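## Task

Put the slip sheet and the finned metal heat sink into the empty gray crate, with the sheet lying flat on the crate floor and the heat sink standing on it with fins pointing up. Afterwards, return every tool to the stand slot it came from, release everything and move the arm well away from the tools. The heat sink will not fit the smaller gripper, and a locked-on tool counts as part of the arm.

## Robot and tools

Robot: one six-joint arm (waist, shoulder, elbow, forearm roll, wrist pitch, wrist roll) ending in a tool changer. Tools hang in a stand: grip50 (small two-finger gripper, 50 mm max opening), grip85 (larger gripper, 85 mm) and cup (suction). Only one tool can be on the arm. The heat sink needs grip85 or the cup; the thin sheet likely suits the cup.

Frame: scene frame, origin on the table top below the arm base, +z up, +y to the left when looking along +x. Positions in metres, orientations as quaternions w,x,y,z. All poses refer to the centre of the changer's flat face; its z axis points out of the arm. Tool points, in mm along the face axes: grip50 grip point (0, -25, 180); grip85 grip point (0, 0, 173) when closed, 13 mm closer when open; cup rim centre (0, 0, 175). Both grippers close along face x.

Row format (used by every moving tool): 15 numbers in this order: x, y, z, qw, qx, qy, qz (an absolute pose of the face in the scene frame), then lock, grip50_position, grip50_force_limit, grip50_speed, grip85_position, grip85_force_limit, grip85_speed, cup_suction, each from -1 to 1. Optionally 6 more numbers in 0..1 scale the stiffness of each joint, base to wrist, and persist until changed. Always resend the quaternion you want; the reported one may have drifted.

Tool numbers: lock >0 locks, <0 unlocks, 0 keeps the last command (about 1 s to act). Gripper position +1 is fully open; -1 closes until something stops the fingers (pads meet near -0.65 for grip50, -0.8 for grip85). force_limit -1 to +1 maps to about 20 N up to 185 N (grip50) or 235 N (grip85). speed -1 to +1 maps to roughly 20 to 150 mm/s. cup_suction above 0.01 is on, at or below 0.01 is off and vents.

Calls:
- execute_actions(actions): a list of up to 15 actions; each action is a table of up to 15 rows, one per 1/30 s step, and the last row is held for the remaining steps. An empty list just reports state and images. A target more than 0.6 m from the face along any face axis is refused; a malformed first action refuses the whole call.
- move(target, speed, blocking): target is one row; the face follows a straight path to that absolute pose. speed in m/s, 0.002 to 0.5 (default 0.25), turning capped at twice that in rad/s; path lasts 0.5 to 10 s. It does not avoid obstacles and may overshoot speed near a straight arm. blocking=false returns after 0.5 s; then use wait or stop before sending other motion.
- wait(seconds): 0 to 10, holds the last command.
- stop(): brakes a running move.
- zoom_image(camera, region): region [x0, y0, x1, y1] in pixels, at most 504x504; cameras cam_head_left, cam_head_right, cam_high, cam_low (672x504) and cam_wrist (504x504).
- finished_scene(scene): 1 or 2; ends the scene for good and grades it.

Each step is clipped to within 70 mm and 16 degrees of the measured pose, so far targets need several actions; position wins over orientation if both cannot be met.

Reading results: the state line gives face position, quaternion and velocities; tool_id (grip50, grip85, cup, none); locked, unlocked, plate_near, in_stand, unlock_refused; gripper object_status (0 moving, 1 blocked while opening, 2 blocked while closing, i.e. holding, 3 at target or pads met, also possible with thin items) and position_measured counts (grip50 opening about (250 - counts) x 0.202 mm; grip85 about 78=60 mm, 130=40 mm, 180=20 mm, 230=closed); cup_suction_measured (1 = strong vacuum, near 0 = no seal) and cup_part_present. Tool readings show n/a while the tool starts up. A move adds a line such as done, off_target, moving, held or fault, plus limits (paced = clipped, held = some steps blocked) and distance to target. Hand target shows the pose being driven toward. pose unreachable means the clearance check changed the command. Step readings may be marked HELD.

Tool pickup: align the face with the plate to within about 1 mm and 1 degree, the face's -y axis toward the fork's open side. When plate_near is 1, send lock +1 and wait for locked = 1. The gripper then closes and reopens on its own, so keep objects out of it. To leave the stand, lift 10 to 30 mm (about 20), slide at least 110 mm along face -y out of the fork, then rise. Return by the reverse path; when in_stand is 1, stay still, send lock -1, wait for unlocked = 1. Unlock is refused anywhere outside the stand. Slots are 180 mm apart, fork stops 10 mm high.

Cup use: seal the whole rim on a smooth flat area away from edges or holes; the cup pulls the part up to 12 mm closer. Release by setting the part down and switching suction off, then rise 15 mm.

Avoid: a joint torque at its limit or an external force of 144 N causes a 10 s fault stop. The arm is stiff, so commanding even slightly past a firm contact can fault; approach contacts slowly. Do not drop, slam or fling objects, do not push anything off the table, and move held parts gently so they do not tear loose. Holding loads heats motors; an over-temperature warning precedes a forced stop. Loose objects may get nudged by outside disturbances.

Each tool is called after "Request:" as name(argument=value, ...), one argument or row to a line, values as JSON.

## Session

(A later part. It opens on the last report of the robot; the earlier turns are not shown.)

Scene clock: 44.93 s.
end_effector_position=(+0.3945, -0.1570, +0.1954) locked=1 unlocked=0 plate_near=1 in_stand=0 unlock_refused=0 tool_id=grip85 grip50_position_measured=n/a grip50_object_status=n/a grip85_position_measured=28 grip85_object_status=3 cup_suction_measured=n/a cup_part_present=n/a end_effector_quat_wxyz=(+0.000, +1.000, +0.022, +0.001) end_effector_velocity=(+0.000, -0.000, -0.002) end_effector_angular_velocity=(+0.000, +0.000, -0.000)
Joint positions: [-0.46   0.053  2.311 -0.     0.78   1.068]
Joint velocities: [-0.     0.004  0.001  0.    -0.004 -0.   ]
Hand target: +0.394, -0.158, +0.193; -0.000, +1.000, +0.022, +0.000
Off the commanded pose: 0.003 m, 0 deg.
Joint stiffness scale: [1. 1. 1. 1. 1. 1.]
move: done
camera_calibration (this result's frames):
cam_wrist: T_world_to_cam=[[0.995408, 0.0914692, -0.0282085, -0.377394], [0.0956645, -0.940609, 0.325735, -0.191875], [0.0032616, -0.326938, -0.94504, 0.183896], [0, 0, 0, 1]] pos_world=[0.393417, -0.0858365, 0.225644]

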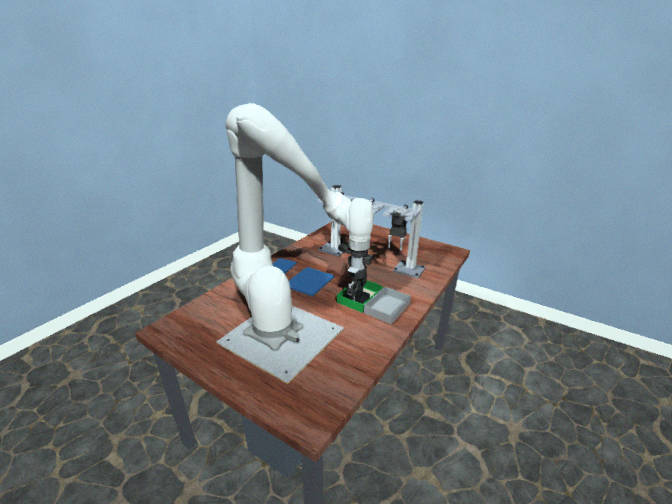

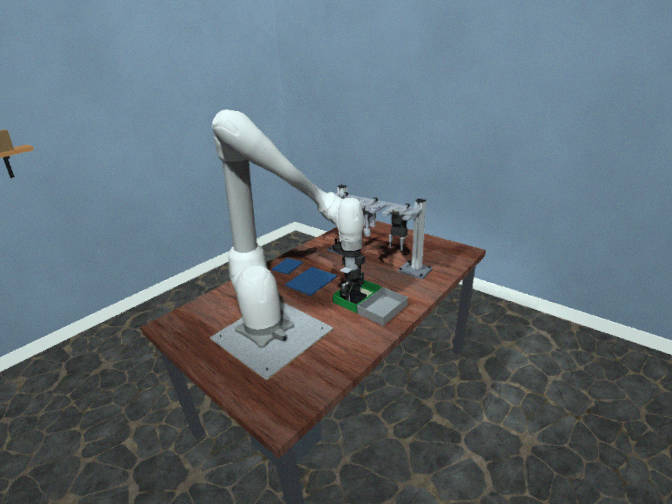

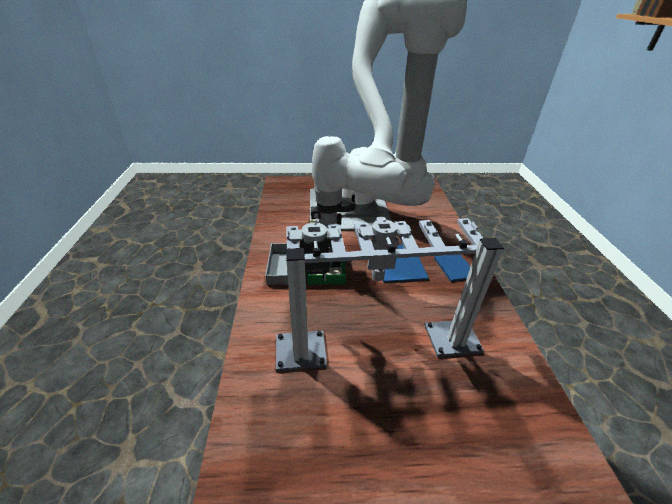

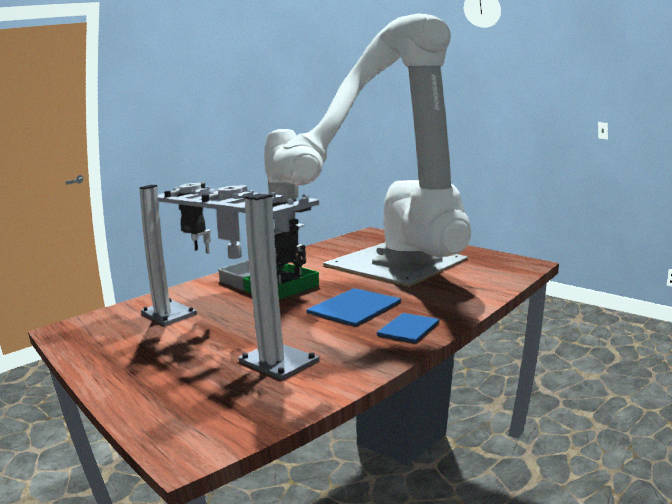

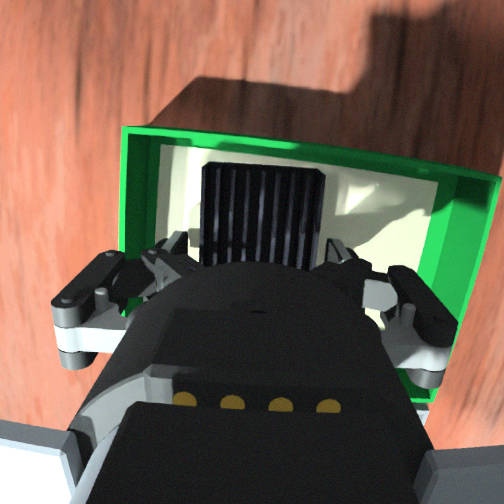

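Rotate to stand orientation while carrying; park on pad.

Request:
move(
  target=[0.395,-0.158,0.1925,0,0.9998,0.022,0,0,1,0,0,-1,-0.3,-0.5,0],
)

Request:
move(
  target=[0.395,-0.158,0.27,0,0.9998,0.022,0,0,1,0,0,-1,-0.3,-0.5,0],
  speed=0.08,
)

Request:
move(
  target=[0.42,0.125,0.245,0,0.6865,0.7271,0,0,1,0,0,-1,-0.3,-0.5,0],
)

Request:
move(
  target=[0.42,0.125,0.198,0,0.6865,0.7271,0,0,1,0,0,-1,-0.3,-0.5,0],
  speed=0.02,
)

Request:
move(
  target=[0.42,0.125,0.2,0,0.6865,0.7271,0,0,1,0,0,1,0,0,0],
)

Request:
move(
  target=[0.52,0.147,0.384,0,0.6865,0.7271,0,0,1,0,0,1,0,0,0],
  speed=0.15,
)

Request:
move(
  target=[0.6745,0.1525,0.381,0,0.6865,0.7271,0,0,1,0,0,1,0,0,0],
  speed=0.07,
)

Request:
move(
  target=[0.673,0.1525,0.356,0,0.6865,0.7271,0,0,1,0,0,1,0,0,0],
  speed=0.015,
)

Request:
move(
  target=[0.6723,0.1545,0.357,0,0.6865,0.7271,0,-1,1,0,0,1,0,0,0],
  speed=0.002,
)

Scene clock: 60.07 s.
end_effector_position=(+0.3948, -0.1571, +0.1953) locked=1 unlocked=0 plate_near=1 in_stand=0 unlock_refused=0 tool_id=grip85 grip50_position_measured=n/a grip50_object_status=n/a grip85_position_measured=80 grip85_object_status=2 cup_suction_measured=n/a cup_part_present=n/a end_effector_quat_wxyz=(+0.000, +1.000, +0.022, +0.001) end_effector_velocity=(+0.000, -0.000, +0.000) end_effector_angular_velocity=(-0.001, +0.000, +0.000)
Joint positions: [-0.46   0.054  2.311 -0.     0.78   1.068]
Joint velocities: [ 0.    -0.    -0.    -0.001  0.     0.   ]
Hand target: +0.395, -0.158, +0.193; -0.000, +1.000, +0.022, -0.000
Off the commanded pose: 0.003 m, 0 deg.
Joint stiffness scale: [1. 1. 1. 1. 1. 1.]
move: done
camera_calibration (this result's frames):
cam_wrist: T_world_to_cam=[[0.995419, 0.0914633, -0.0278346, -0.377757], [0.0955358, -0.940545, 0.325956, -0.191978], [0.00363328, -0.327122, -0.944975, 0.18353], [0, 0, 0, 1]] pos_world=[0.393701, -0.0859766, 0.225493]

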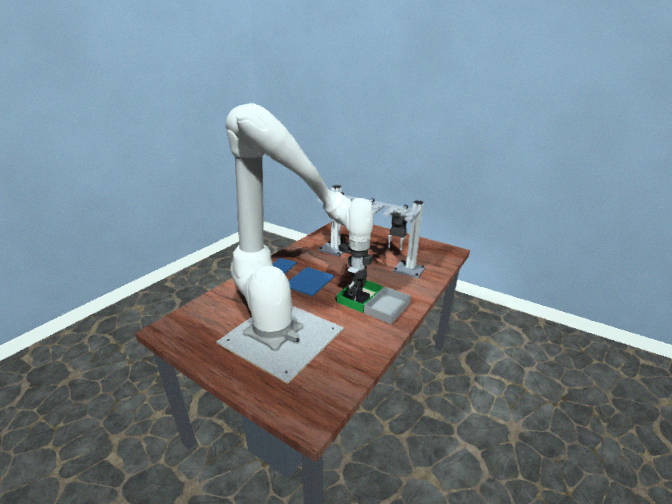

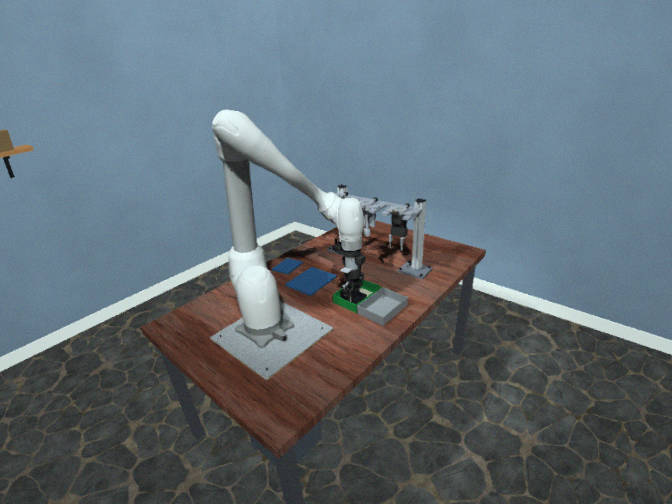

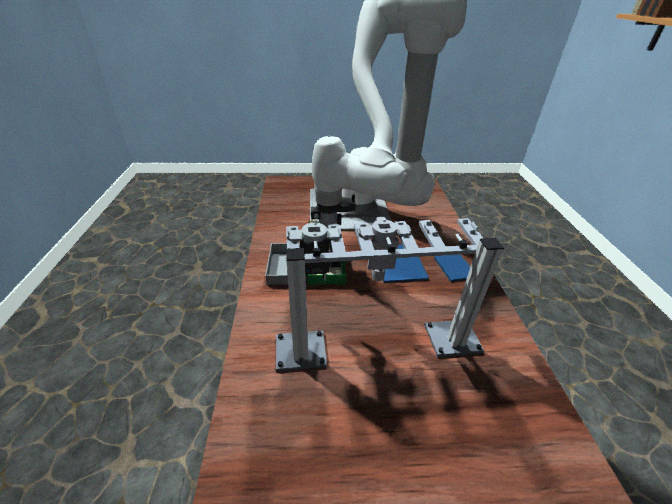

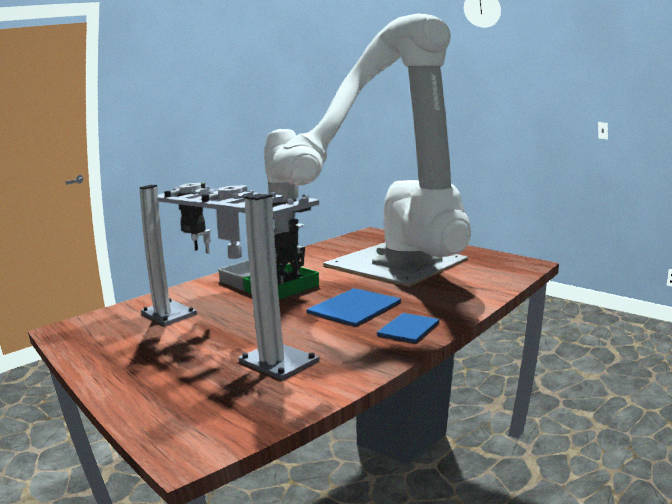

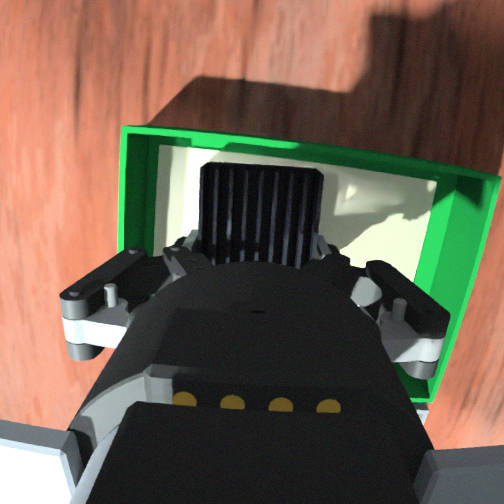

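Scene clock: 61.40 s.
end_effector_position=(+0.3954, -0.1575, +0.2666) locked=1 unlocked=0 plate_near=1 in_stand=0 unlock_refused=0 tool_id=grip85 grip50_position_measured=n/a grip50_object_status=n/a grip85_position_measured=80 grip85_object_status=2 cup_suction_measured=n/a cup_part_present=n/a end_effector_quat_wxyz=(-0.001, +1.000, +0.022, -0.001) end_effector_velocity=(-0.001, +0.000, +0.002) end_effector_angular_velocity=(+0.001, +0.003, -0.001)
Joint positions: [-0.46  -0.041  2.239 -0.     0.953  1.068]
Joint velocities: [ 0.    -0.003 -0.002 -0.     0.008  0.001]
Hand target: +0.395, -0.158, +0.270; +0.000, +1.000, +0.022, -0.000
Off the commanded pose: 0.003 m, 0 deg.
Joint stiffness scale: [1. 1. 1. 1. 1. 1.]
move: done
camera_calibration (this result's frames):
cam_wrist: T_world_to_cam=[[0.995273, 0.0914953, -0.032549, -0.374987], [0.0971066, -0.94133, 0.323214, -0.215664], [-0.00106684, -0.324847, -0.945766, 0.253227], [0, 0, 0, 1]] pos_world=[0.394427, -0.0864417, 0.296993]

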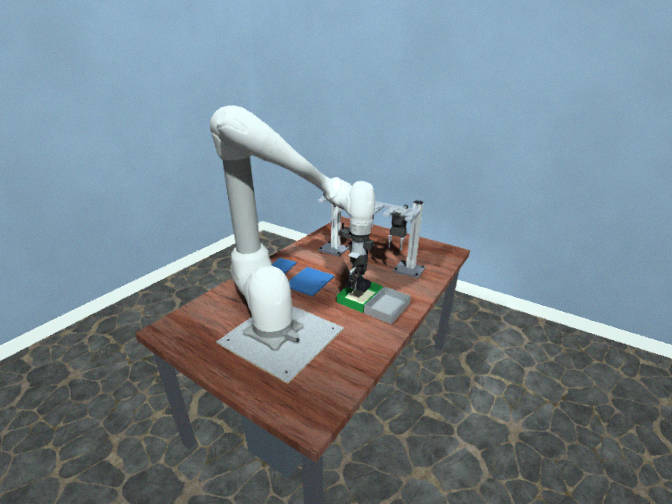

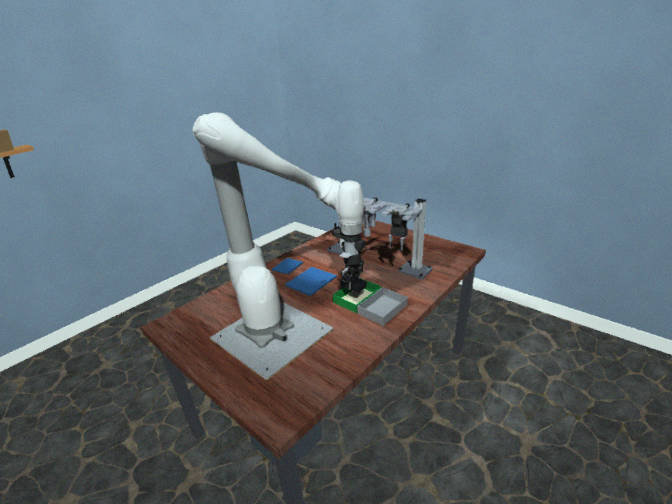

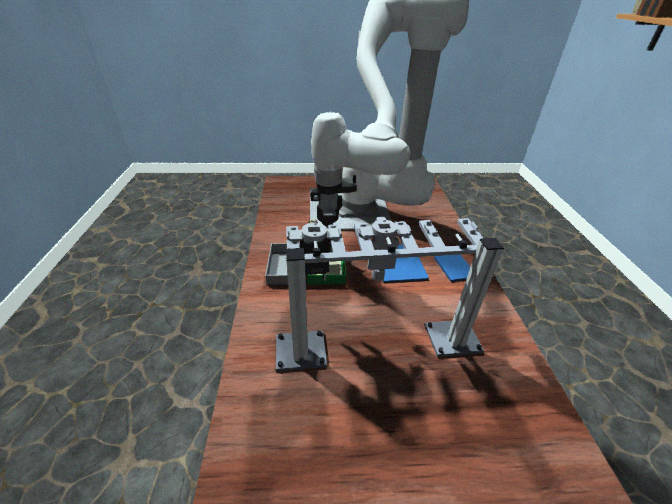

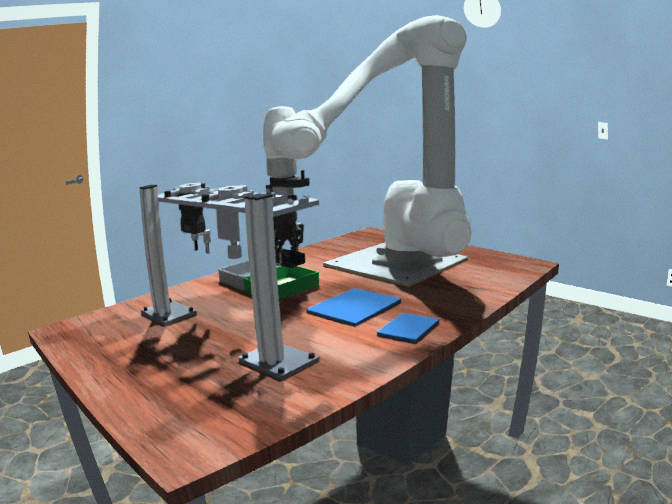

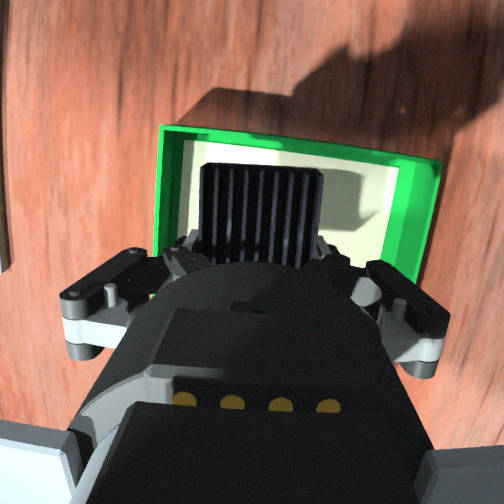

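Scene clock: 65.07 s.
end_effector_position=(+0.4185, +0.1229, +0.2459) locked=1 unlocked=0 plate_near=1 in_stand=0 unlock_refused=0 tool_id=grip85 grip50_position_measured=n/a grip50_object_status=n/a grip85_position_measured=80 grip85_object_status=2 cup_suction_measured=n/a cup_part_present=n/a end_effector_quat_wxyz=(+0.001, +0.689, +0.725, -0.001) end_effector_velocity=(+0.001, +0.002, -0.000) end_effector_angular_velocity=(-0.001, -0.000, +0.015)
Joint positions: [ 0.204  0.001  2.244 -0.     0.904  0.154]
Joint velocities: [ 0.004  0.002 -0.002 -0.001 -0.001 -0.01 ]
Hand target: +0.420, +0.125, +0.245; +0.001, +0.687, +0.727, -0.000
Off the commanded pose: 0.003 m, 0 deg.
Joint stiffness scale: [1. 1. 1. 1. 1. 1.]
move: done
camera_calibration (this result's frames):
cam_wrist: T_world_to_cam=[[-0.0996987, 0.994452, -0.0335423, -0.0767553], [0.940149, 0.105187, 0.324122, -0.428854], [0.325852, 0.000779754, -0.945421, 0.14779], [0, 0, 0, 1]] pos_world=[0.347376, 0.121324, 0.27615]

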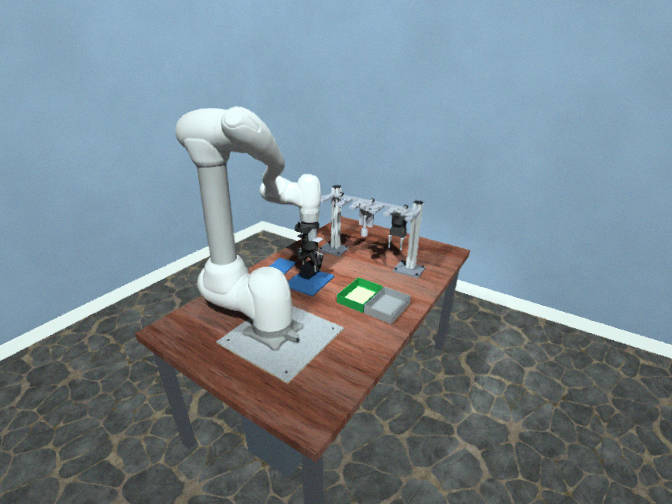

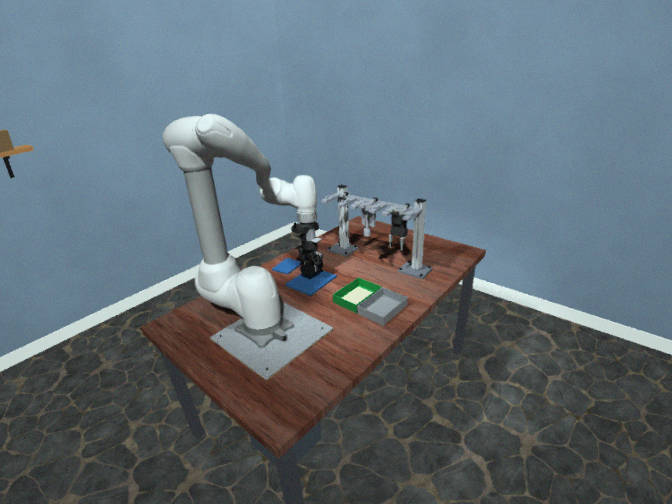

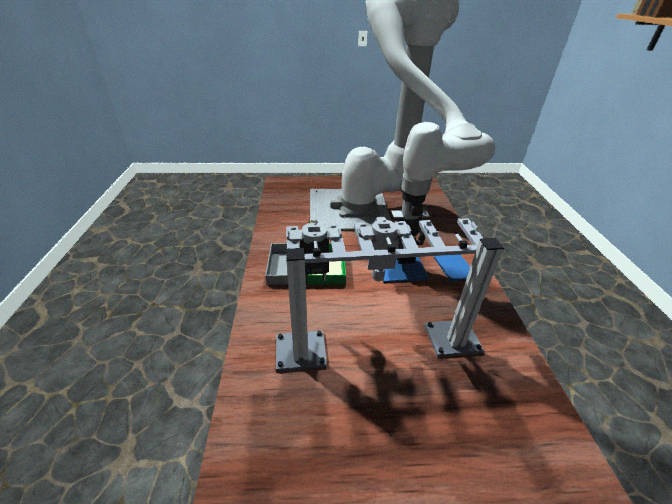

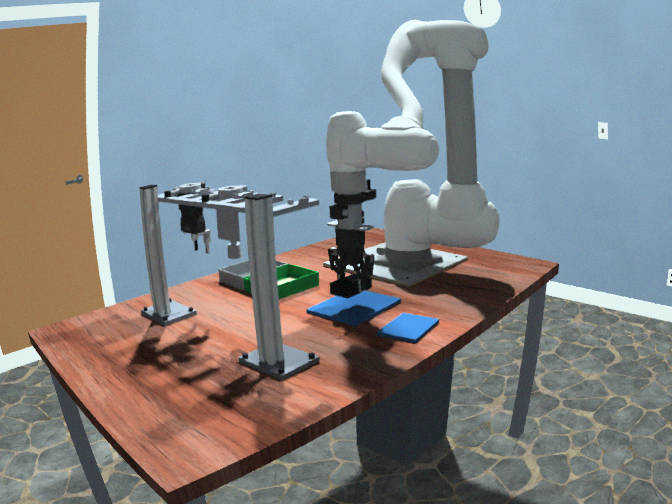

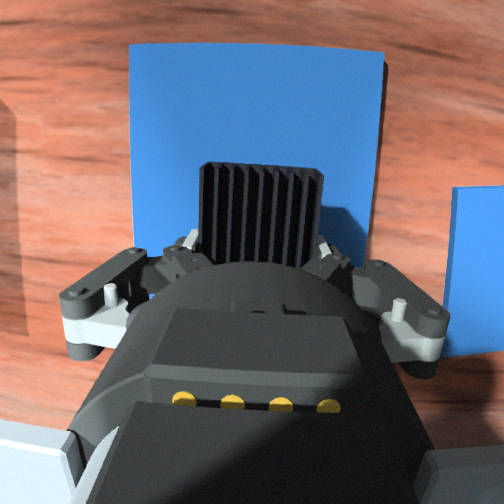

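Scene clock: 67.77 s.
end_effector_position=(+0.4204, +0.1232, +0.2007) locked=1 unlocked=0 plate_near=1 in_stand=0 unlock_refused=0 tool_id=grip85 grip50_position_measured=n/a grip50_object_status=n/a grip85_position_measured=80 grip85_object_status=2 cup_suction_measured=n/a cup_part_present=n/a end_effector_quat_wxyz=(+0.002, +0.687, +0.726, -0.000) end_effector_velocity=(+0.000, +0.000, -0.002) end_effector_angular_velocity=(+0.000, -0.001, -0.000)
Joint positions: [ 0.205  0.065  2.284 -0.     0.795  0.151]
Joint velocities: [ 0.     0.003  0.001  0.    -0.006  0.   ]
Hand target: +0.420, +0.125, +0.198; -0.000, +0.686, +0.727, +0.000
Off the commanded pose: 0.003 m, 0 deg.
Joint stiffness scale: [1. 1. 1. 1. 1. 1.]
move: done
camera_calibration (this result's frames):
cam_wrist: T_world_to_cam=[[-0.102848, 0.994144, -0.0331713, -0.0771197], [0.938737, 0.108036, 0.327264, -0.416446], [0.328931, 0.0025193, -0.94435, 0.102783], [0, 0, 0, 1]] pos_world=[0.349193, 0.1214, 0.230792]

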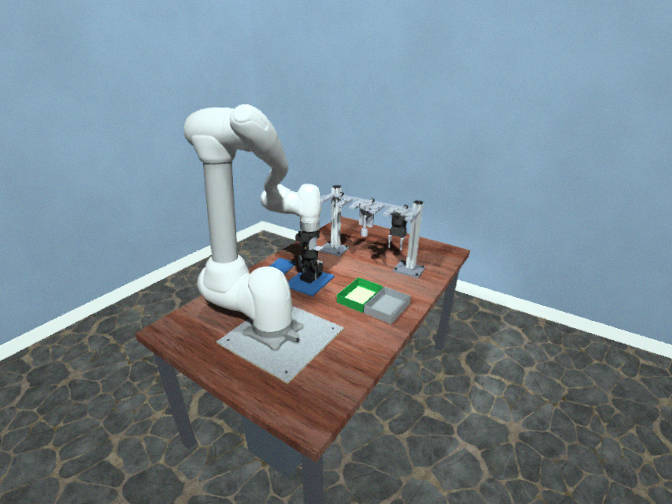

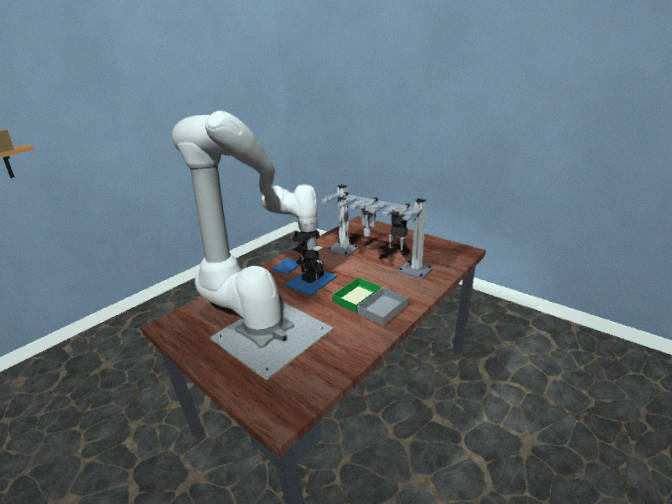

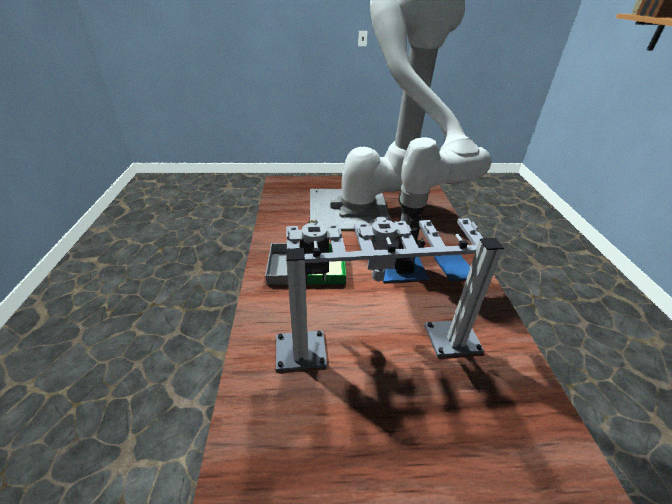

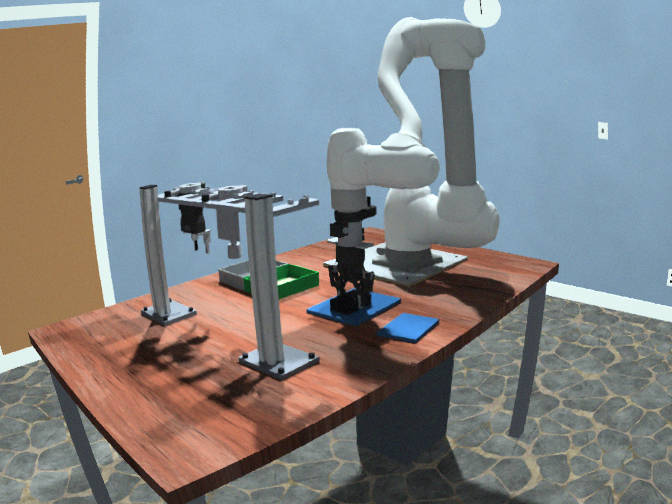

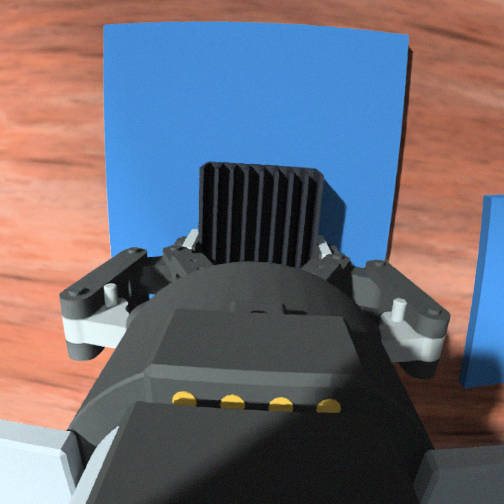

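Scene clock: 68.53 s.
end_effector_position=(+0.4204, +0.1232, +0.2007) locked=1 unlocked=0 plate_near=1 in_stand=0 unlock_refused=0 tool_id=grip85 grip50_position_measured=n/a grip50_object_status=n/a grip85_position_measured=3 grip85_object_status=3 cup_suction_measured=n/a cup_part_present=n/a end_effector_quat_wxyz=(+0.002, +0.687, +0.726, -0.000) end_effector_velocity=(-0.000, +0.000, -0.000) end_effector_angular_velocity=(+0.000, +0.000, +0.000)
Joint positions: [ 0.205  0.065  2.284 -0.     0.795  0.151]
Joint velocities: [ 0.    -0.     0.001  0.    -0.    -0.001]
Hand target: +0.420, +0.125, +0.200; +0.000, +0.687, +0.727, -0.000
Off the commanded pose: 0.002 m, 0 deg.
Joint stiffness scale: [1. 1. 1. 1. 1. 1.]
move: done
camera_calibration (this result's frames):
cam_wrist: T_world_to_cam=[[-0.102854, 0.994143, -0.0331691, -0.0771192], [0.938729, 0.108041, 0.327284, -0.416445], [0.328951, 0.00252567, -0.944344, 0.102739], [0, 0, 0, 1]] pos_world=[0.349201, 0.121401, 0.230759]

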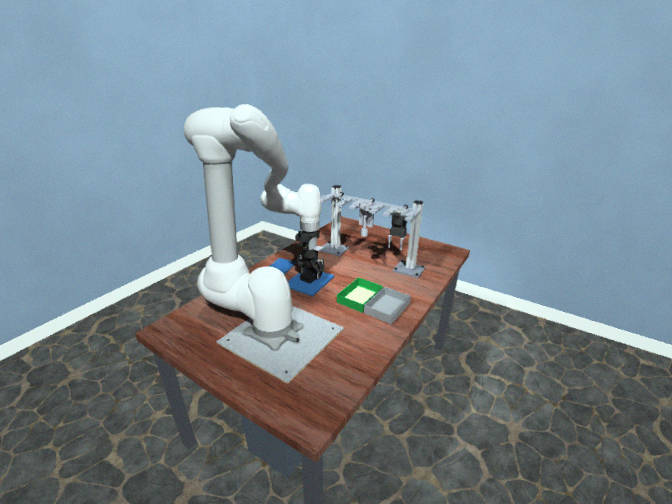

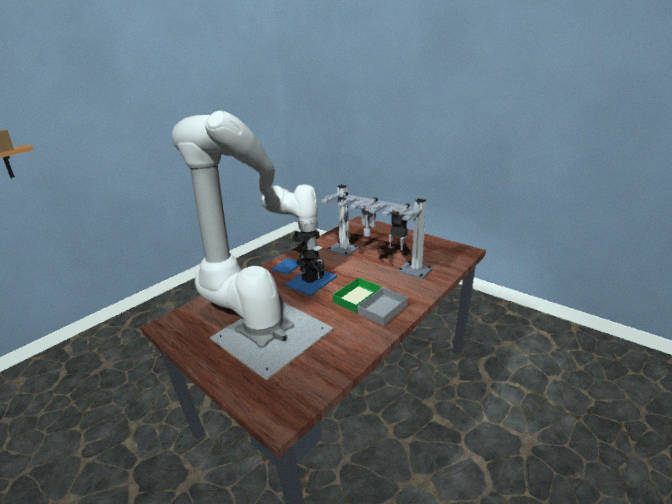

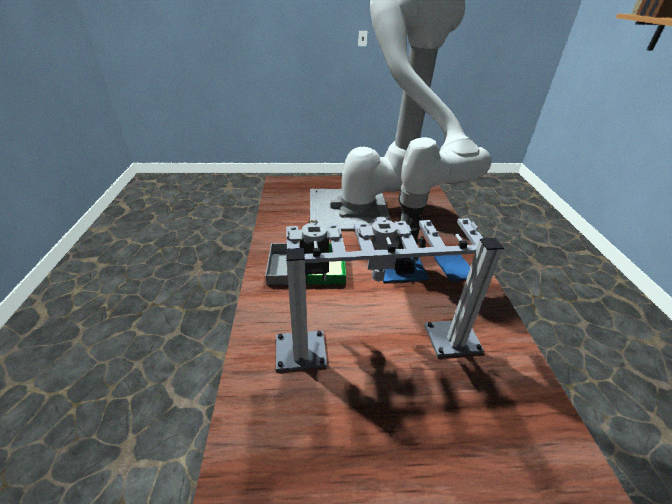

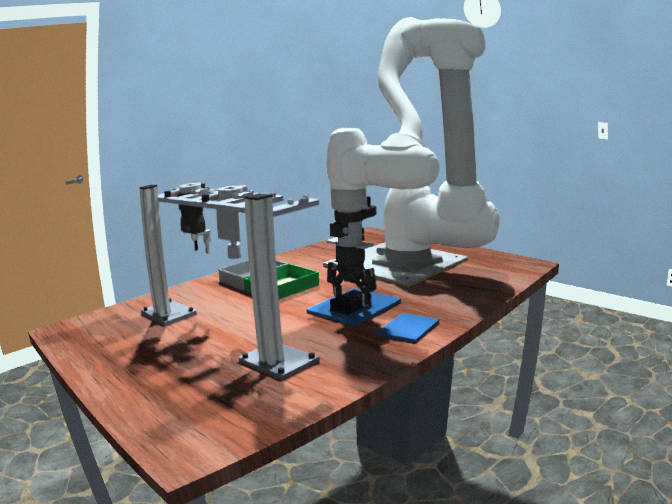

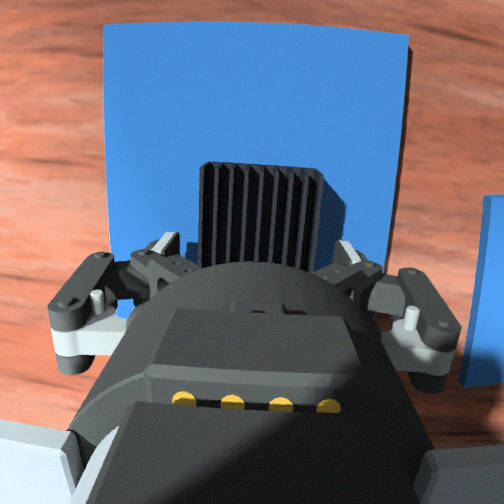

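Scene clock: 70.43 s.
end_effector_position=(+0.5197, +0.1446, +0.3851) locked=1 unlocked=0 plate_near=1 in_stand=0 unlock_refused=0 tool_id=grip85 grip50_position_measured=n/a grip50_object_status=n/a grip85_position_measured=3 grip85_object_status=3 cup_suction_measured=n/a cup_part_present=n/a end_effector_quat_wxyz=(+0.003, +0.687, +0.726, +0.002) end_effector_velocity=(+0.000, +0.000, +0.002) end_effector_angular_velocity=(-0.000, +0.004, -0.000)
Joint positions: [ 0.205  0.035  1.92  -0.     1.184  0.151]
Joint velocities: [-0.     0.001 -0.004  0.     0.007  0.   ]
Hand target: +0.520, +0.147, +0.384; +0.000, +0.687, +0.727, -0.000
Off the commanded pose: 0.003 m, 0 deg.
Joint stiffness scale: [1. 1. 1. 1. 1. 1.]
move: done
camera_calibration (this result's frames):
cam_wrist: T_world_to_cam=[[-0.102998, 0.994143, -0.0327159, -0.0821213], [0.93701, 0.10801, 0.332184, -0.573357], [0.333772, 0.00355915, -0.942647, 0.240858], [0, 0, 0, 1]] pos_world=[0.448391, 0.142712, 0.414817]

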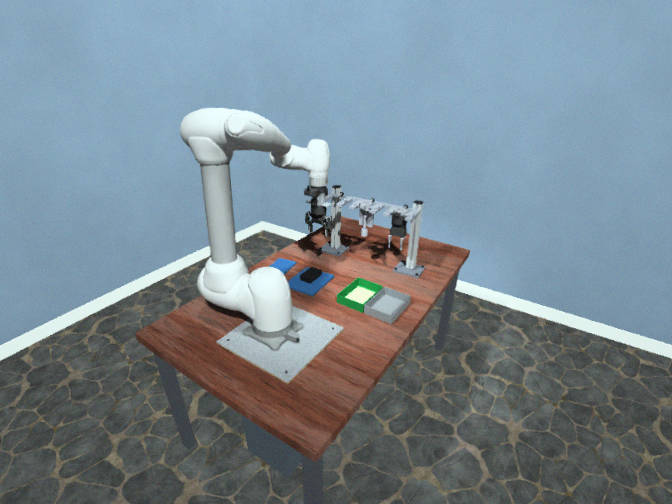

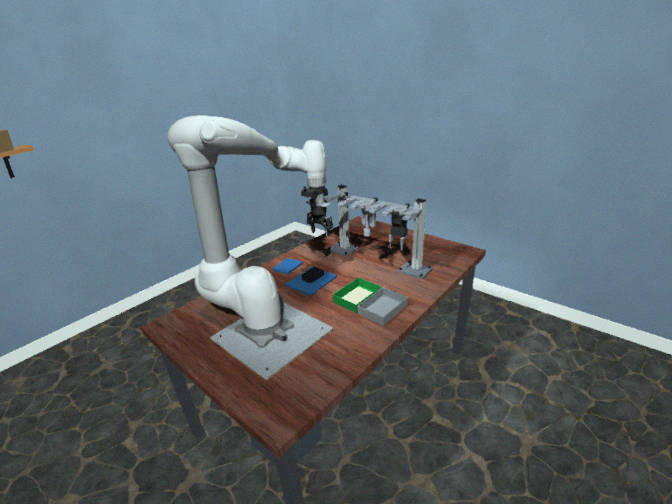

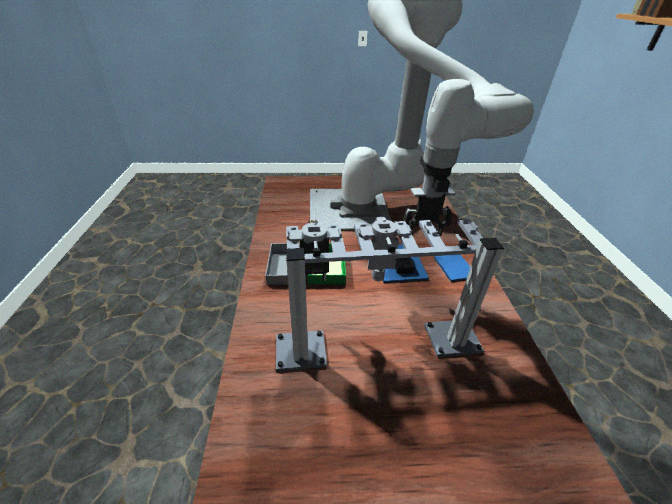

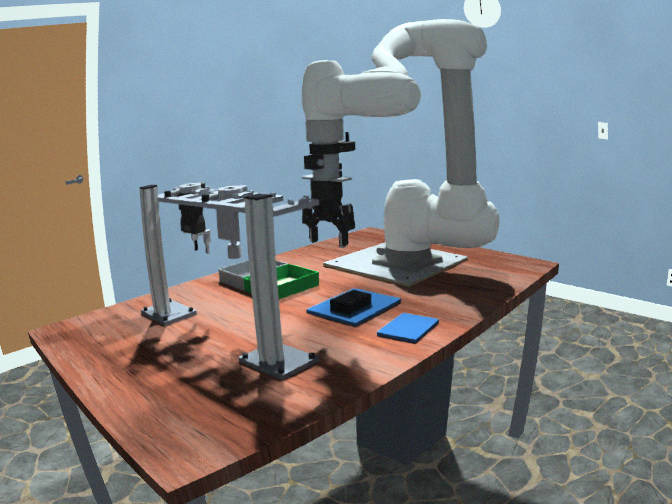

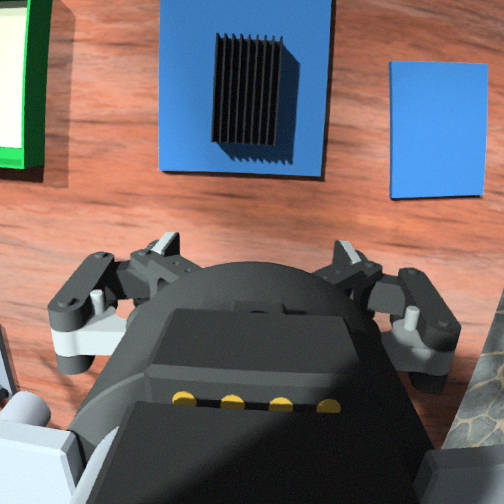

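Scene clock: 73.07 s.
end_effector_position=(+0.6729, +0.1537, +0.3827) locked=1 unlocked=0 plate_near=1 in_stand=0 unlock_refused=0 tool_id=grip85 grip50_position_measured=n/a grip50_object_status=n/a grip85_position_measured=3 grip85_object_status=3 cup_suction_measured=n/a cup_part_present=n/a end_effector_quat_wxyz=(+0.003, +0.686, +0.728, +0.002) end_effector_velocity=(+0.002, +0.001, +0.000) end_effector_angular_velocity=(+0.000, -0.000, +0.000)
Joint positions: [ 0.173  0.27   1.649 -0.     1.221  0.115]
Joint velocities: [ 0.     0.003 -0.005  0.     0.001 -0.   ]
Hand target: +0.674, +0.152, +0.381; -0.000, +0.687, +0.727, -0.000
Off the commanded pose: 0.003 m, 0 deg.
Joint stiffness scale: [1. 1. 1. 1. 1. 1.]
move: done
camera_calibration (this result's frames):
cam_wrist: T_world_to_cam=[[-0.106809, 0.993737, -0.032841, -0.0728332], [0.93675, 0.111646, 0.331714, -0.71726], [0.333303, 0.00466627, -0.942808, 0.187663], [0, 0, 0, 1]] pos_world=[0.601565, 0.151581, 0.412464]

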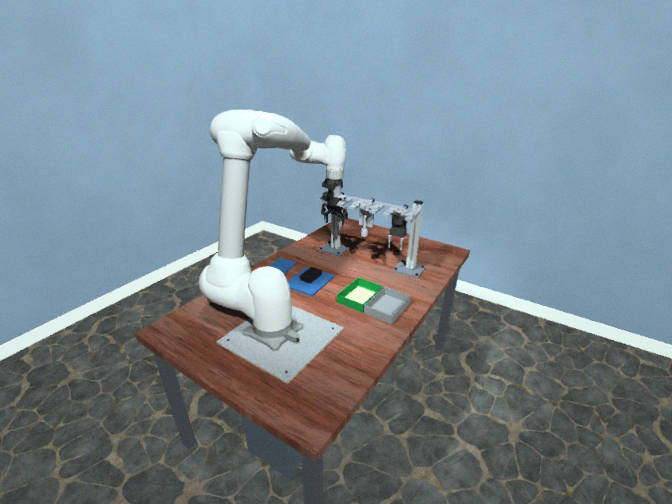

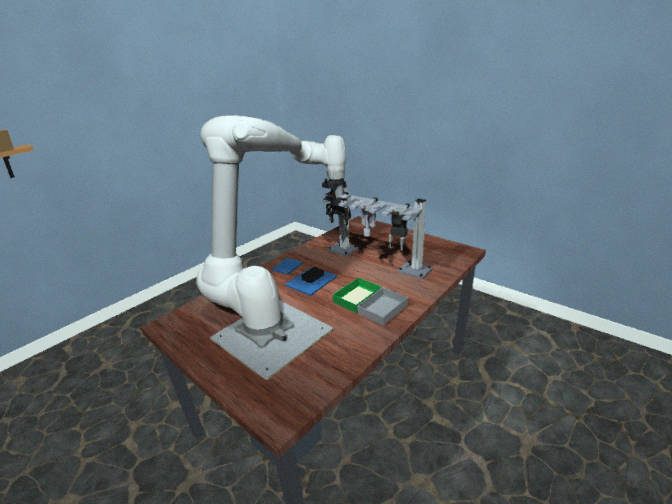

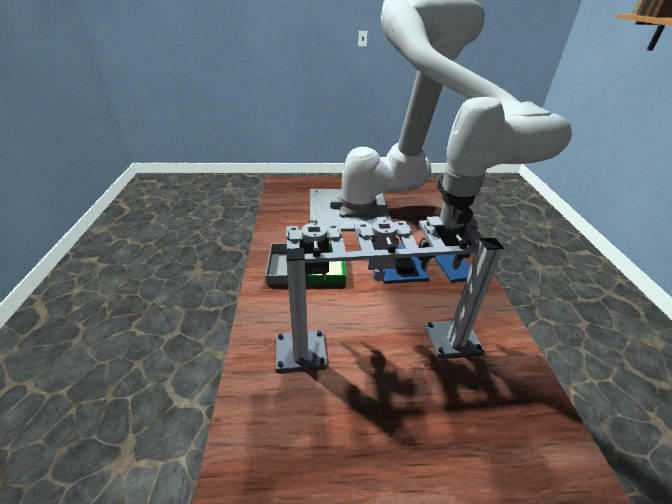

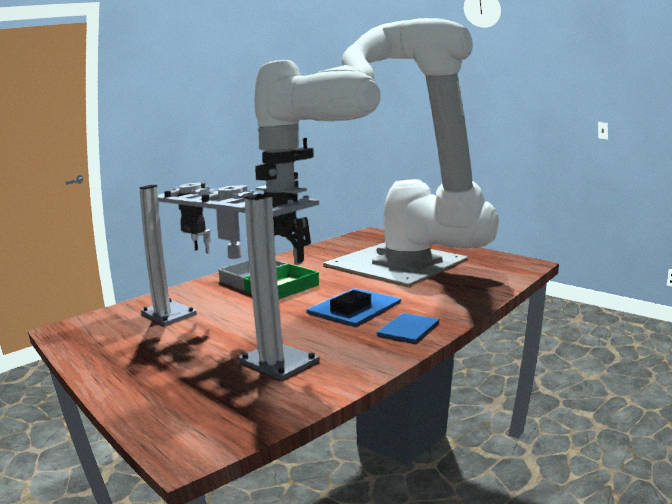

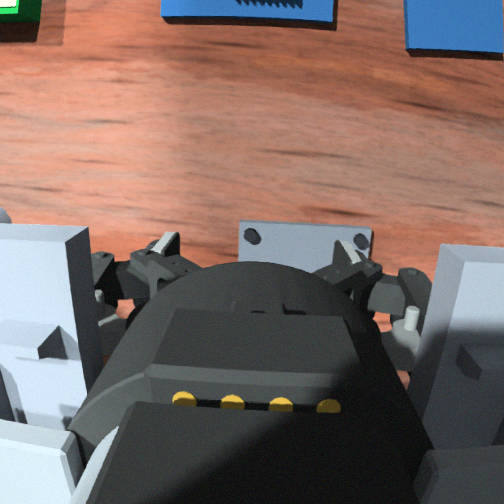

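Scene clock: 75.13 s.
end_effector_position=(+0.6721, +0.1538, +0.3610) locked=1 unlocked=0 plate_near=1 in_stand=1 unlock_refused=0 tool_id=grip85 grip50_position_measured=n/a grip50_object_status=n/a grip85_position_measured=3 grip85_object_status=3 cup_suction_measured=n/a cup_part_present=n/a end_effector_quat_wxyz=(+0.002, +0.686, +0.727, +0.001) end_effector_velocity=(-0.000, +0.000, -0.001) end_effector_angular_velocity=(+0.001, +0.000, -0.000)
Joint positions: [0.173 0.282 1.675 0.001 1.186 0.115]
Joint velocities: [-0.     0.001  0.002  0.001 -0.002 -0.   ]
Hand target: +0.673, +0.152, +0.356; -0.000, +0.686, +0.727, -0.000
Off the commanded pose: 0.005 m, 0 deg.
Joint stiffness scale: [1. 1. 1. 1. 1. 1.]
move: off_target
camera_calibration (this result's frames):
cam_wrist: T_world_to_cam=[[-0.106247, 0.993846, -0.0313294, -0.0747092], [0.937742, 0.110628, 0.329243, -0.708928], [0.330683, 0.00560227, -0.943725, 0.169355], [0, 0, 0, 1]] pos_world=[0.600851, 0.151728, 0.390894]

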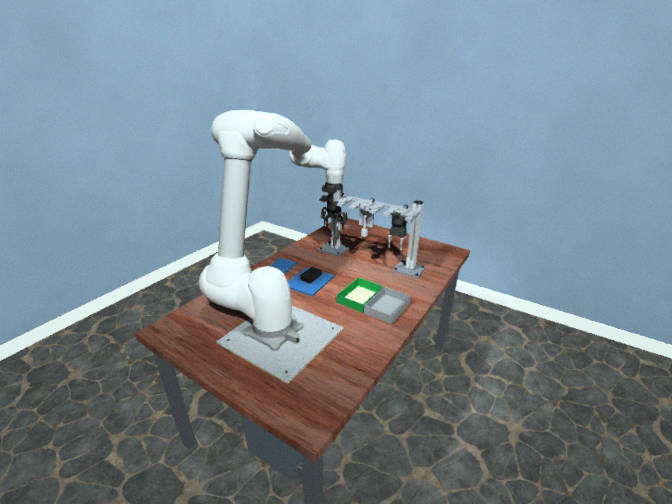

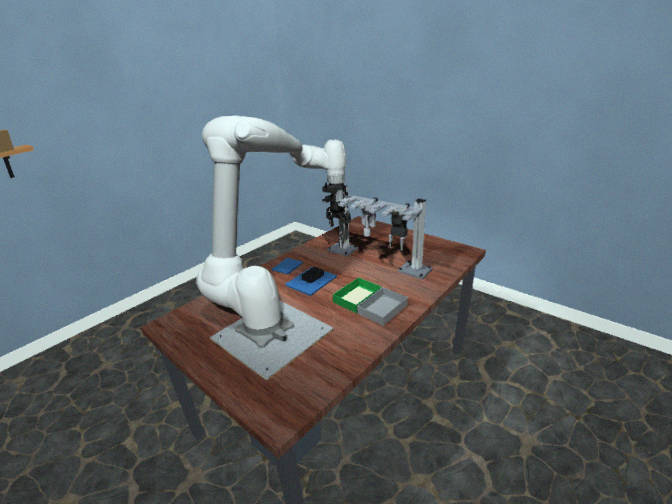

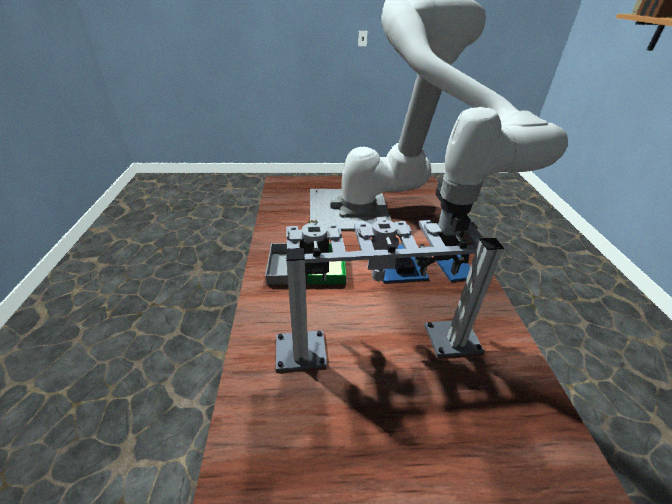

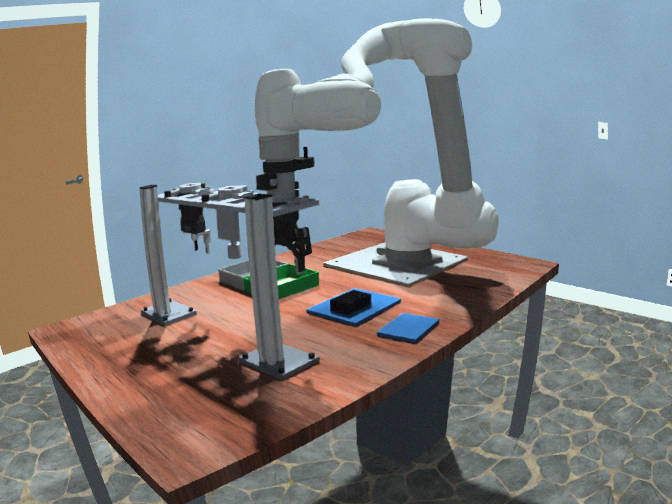

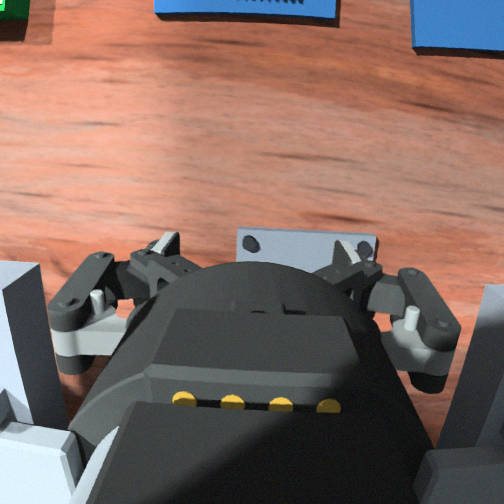

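Scene clock: 77.37 s.
end_effector_position=(+0.6719, +0.1538, +0.3606) locked=0 unlocked=1 plate_near=1 in_stand=1 unlock_refused=0 tool_id=none grip50_position_measured=n/a grip50_object_status=n/a grip85_position_measured=n/a grip85_object_status=n/a cup_suction_measured=n/a cup_part_present=n/a end_effector_quat_wxyz=(+0.001, +0.686, +0.727, +0.001) end_effector_velocity=(-0.000, -0.000, -0.000) end_effector_angular_velocity=(-0.000, +0.002, -0.001)
Joint positions: [0.173 0.282 1.675 0.001 1.186 0.115]
Joint velocities: [-0.    -0.     0.    -0.     0.001  0.001]
Hand target: +0.672, +0.154, +0.357; +0.000, +0.687, +0.727, -0.000
Off the commanded pose: 0.004 m, 0 deg.
Joint stiffness scale: [1. 1. 1. 1. 1. 1.]
move: off_target
camera_calibration (this result's frames):
cam_wrist: T_world_to_cam=[[-0.106255, 0.993845, -0.0313457, -0.0747019], [0.937927, 0.110644, 0.328712, -0.708596], [0.330157, 0.00552729, -0.94391, 0.169502], [0, 0, 0, 1]] pos_world=[0.600712, 0.151707, 0.390577]

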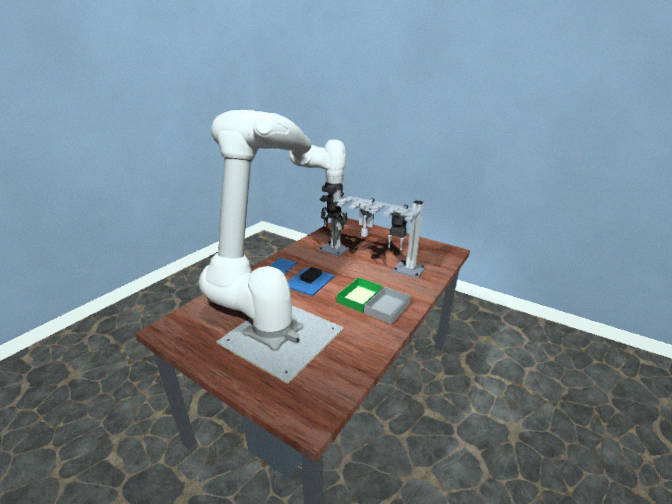

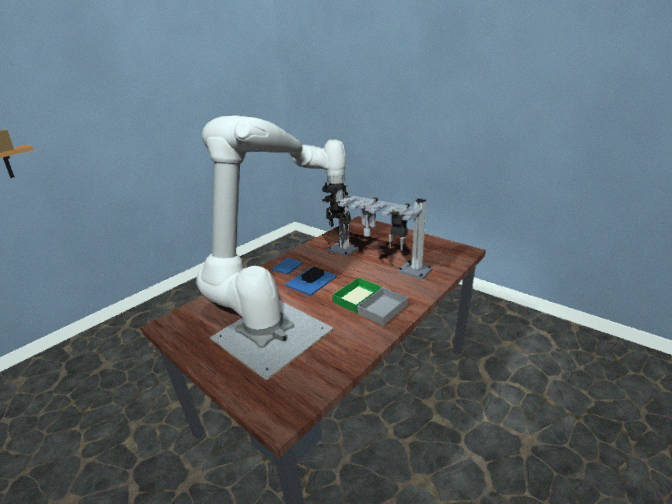

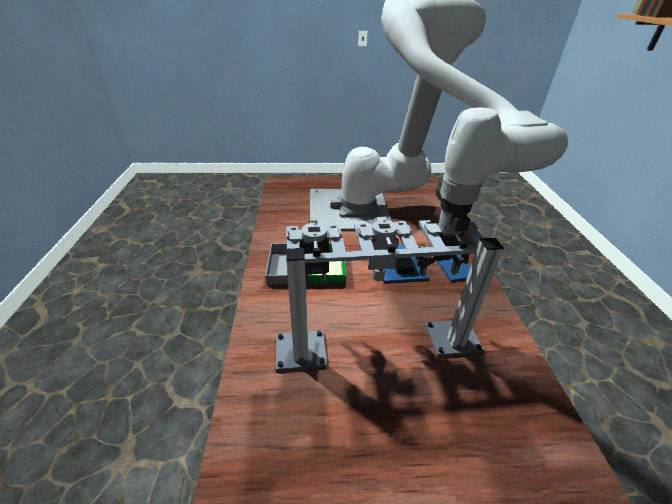

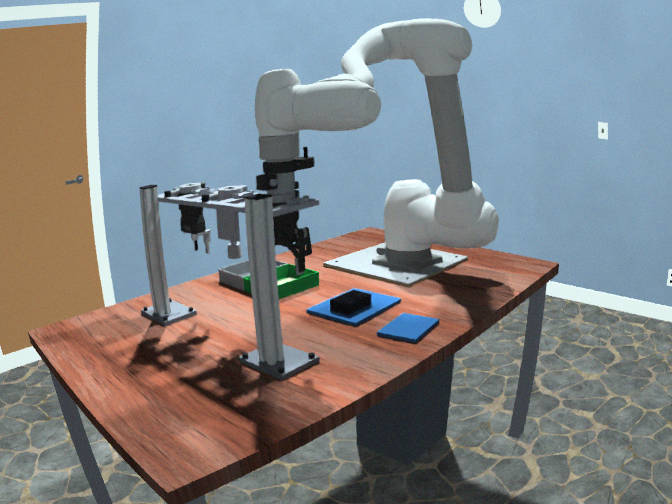

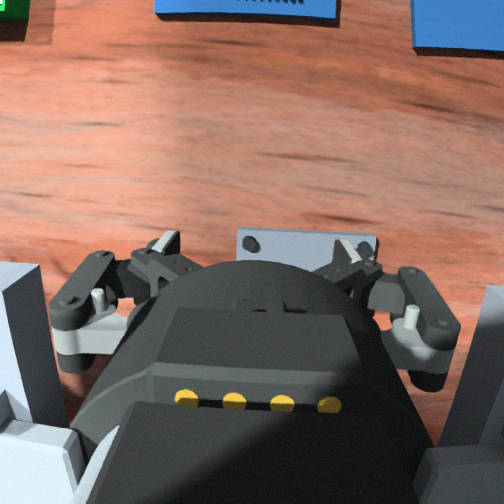

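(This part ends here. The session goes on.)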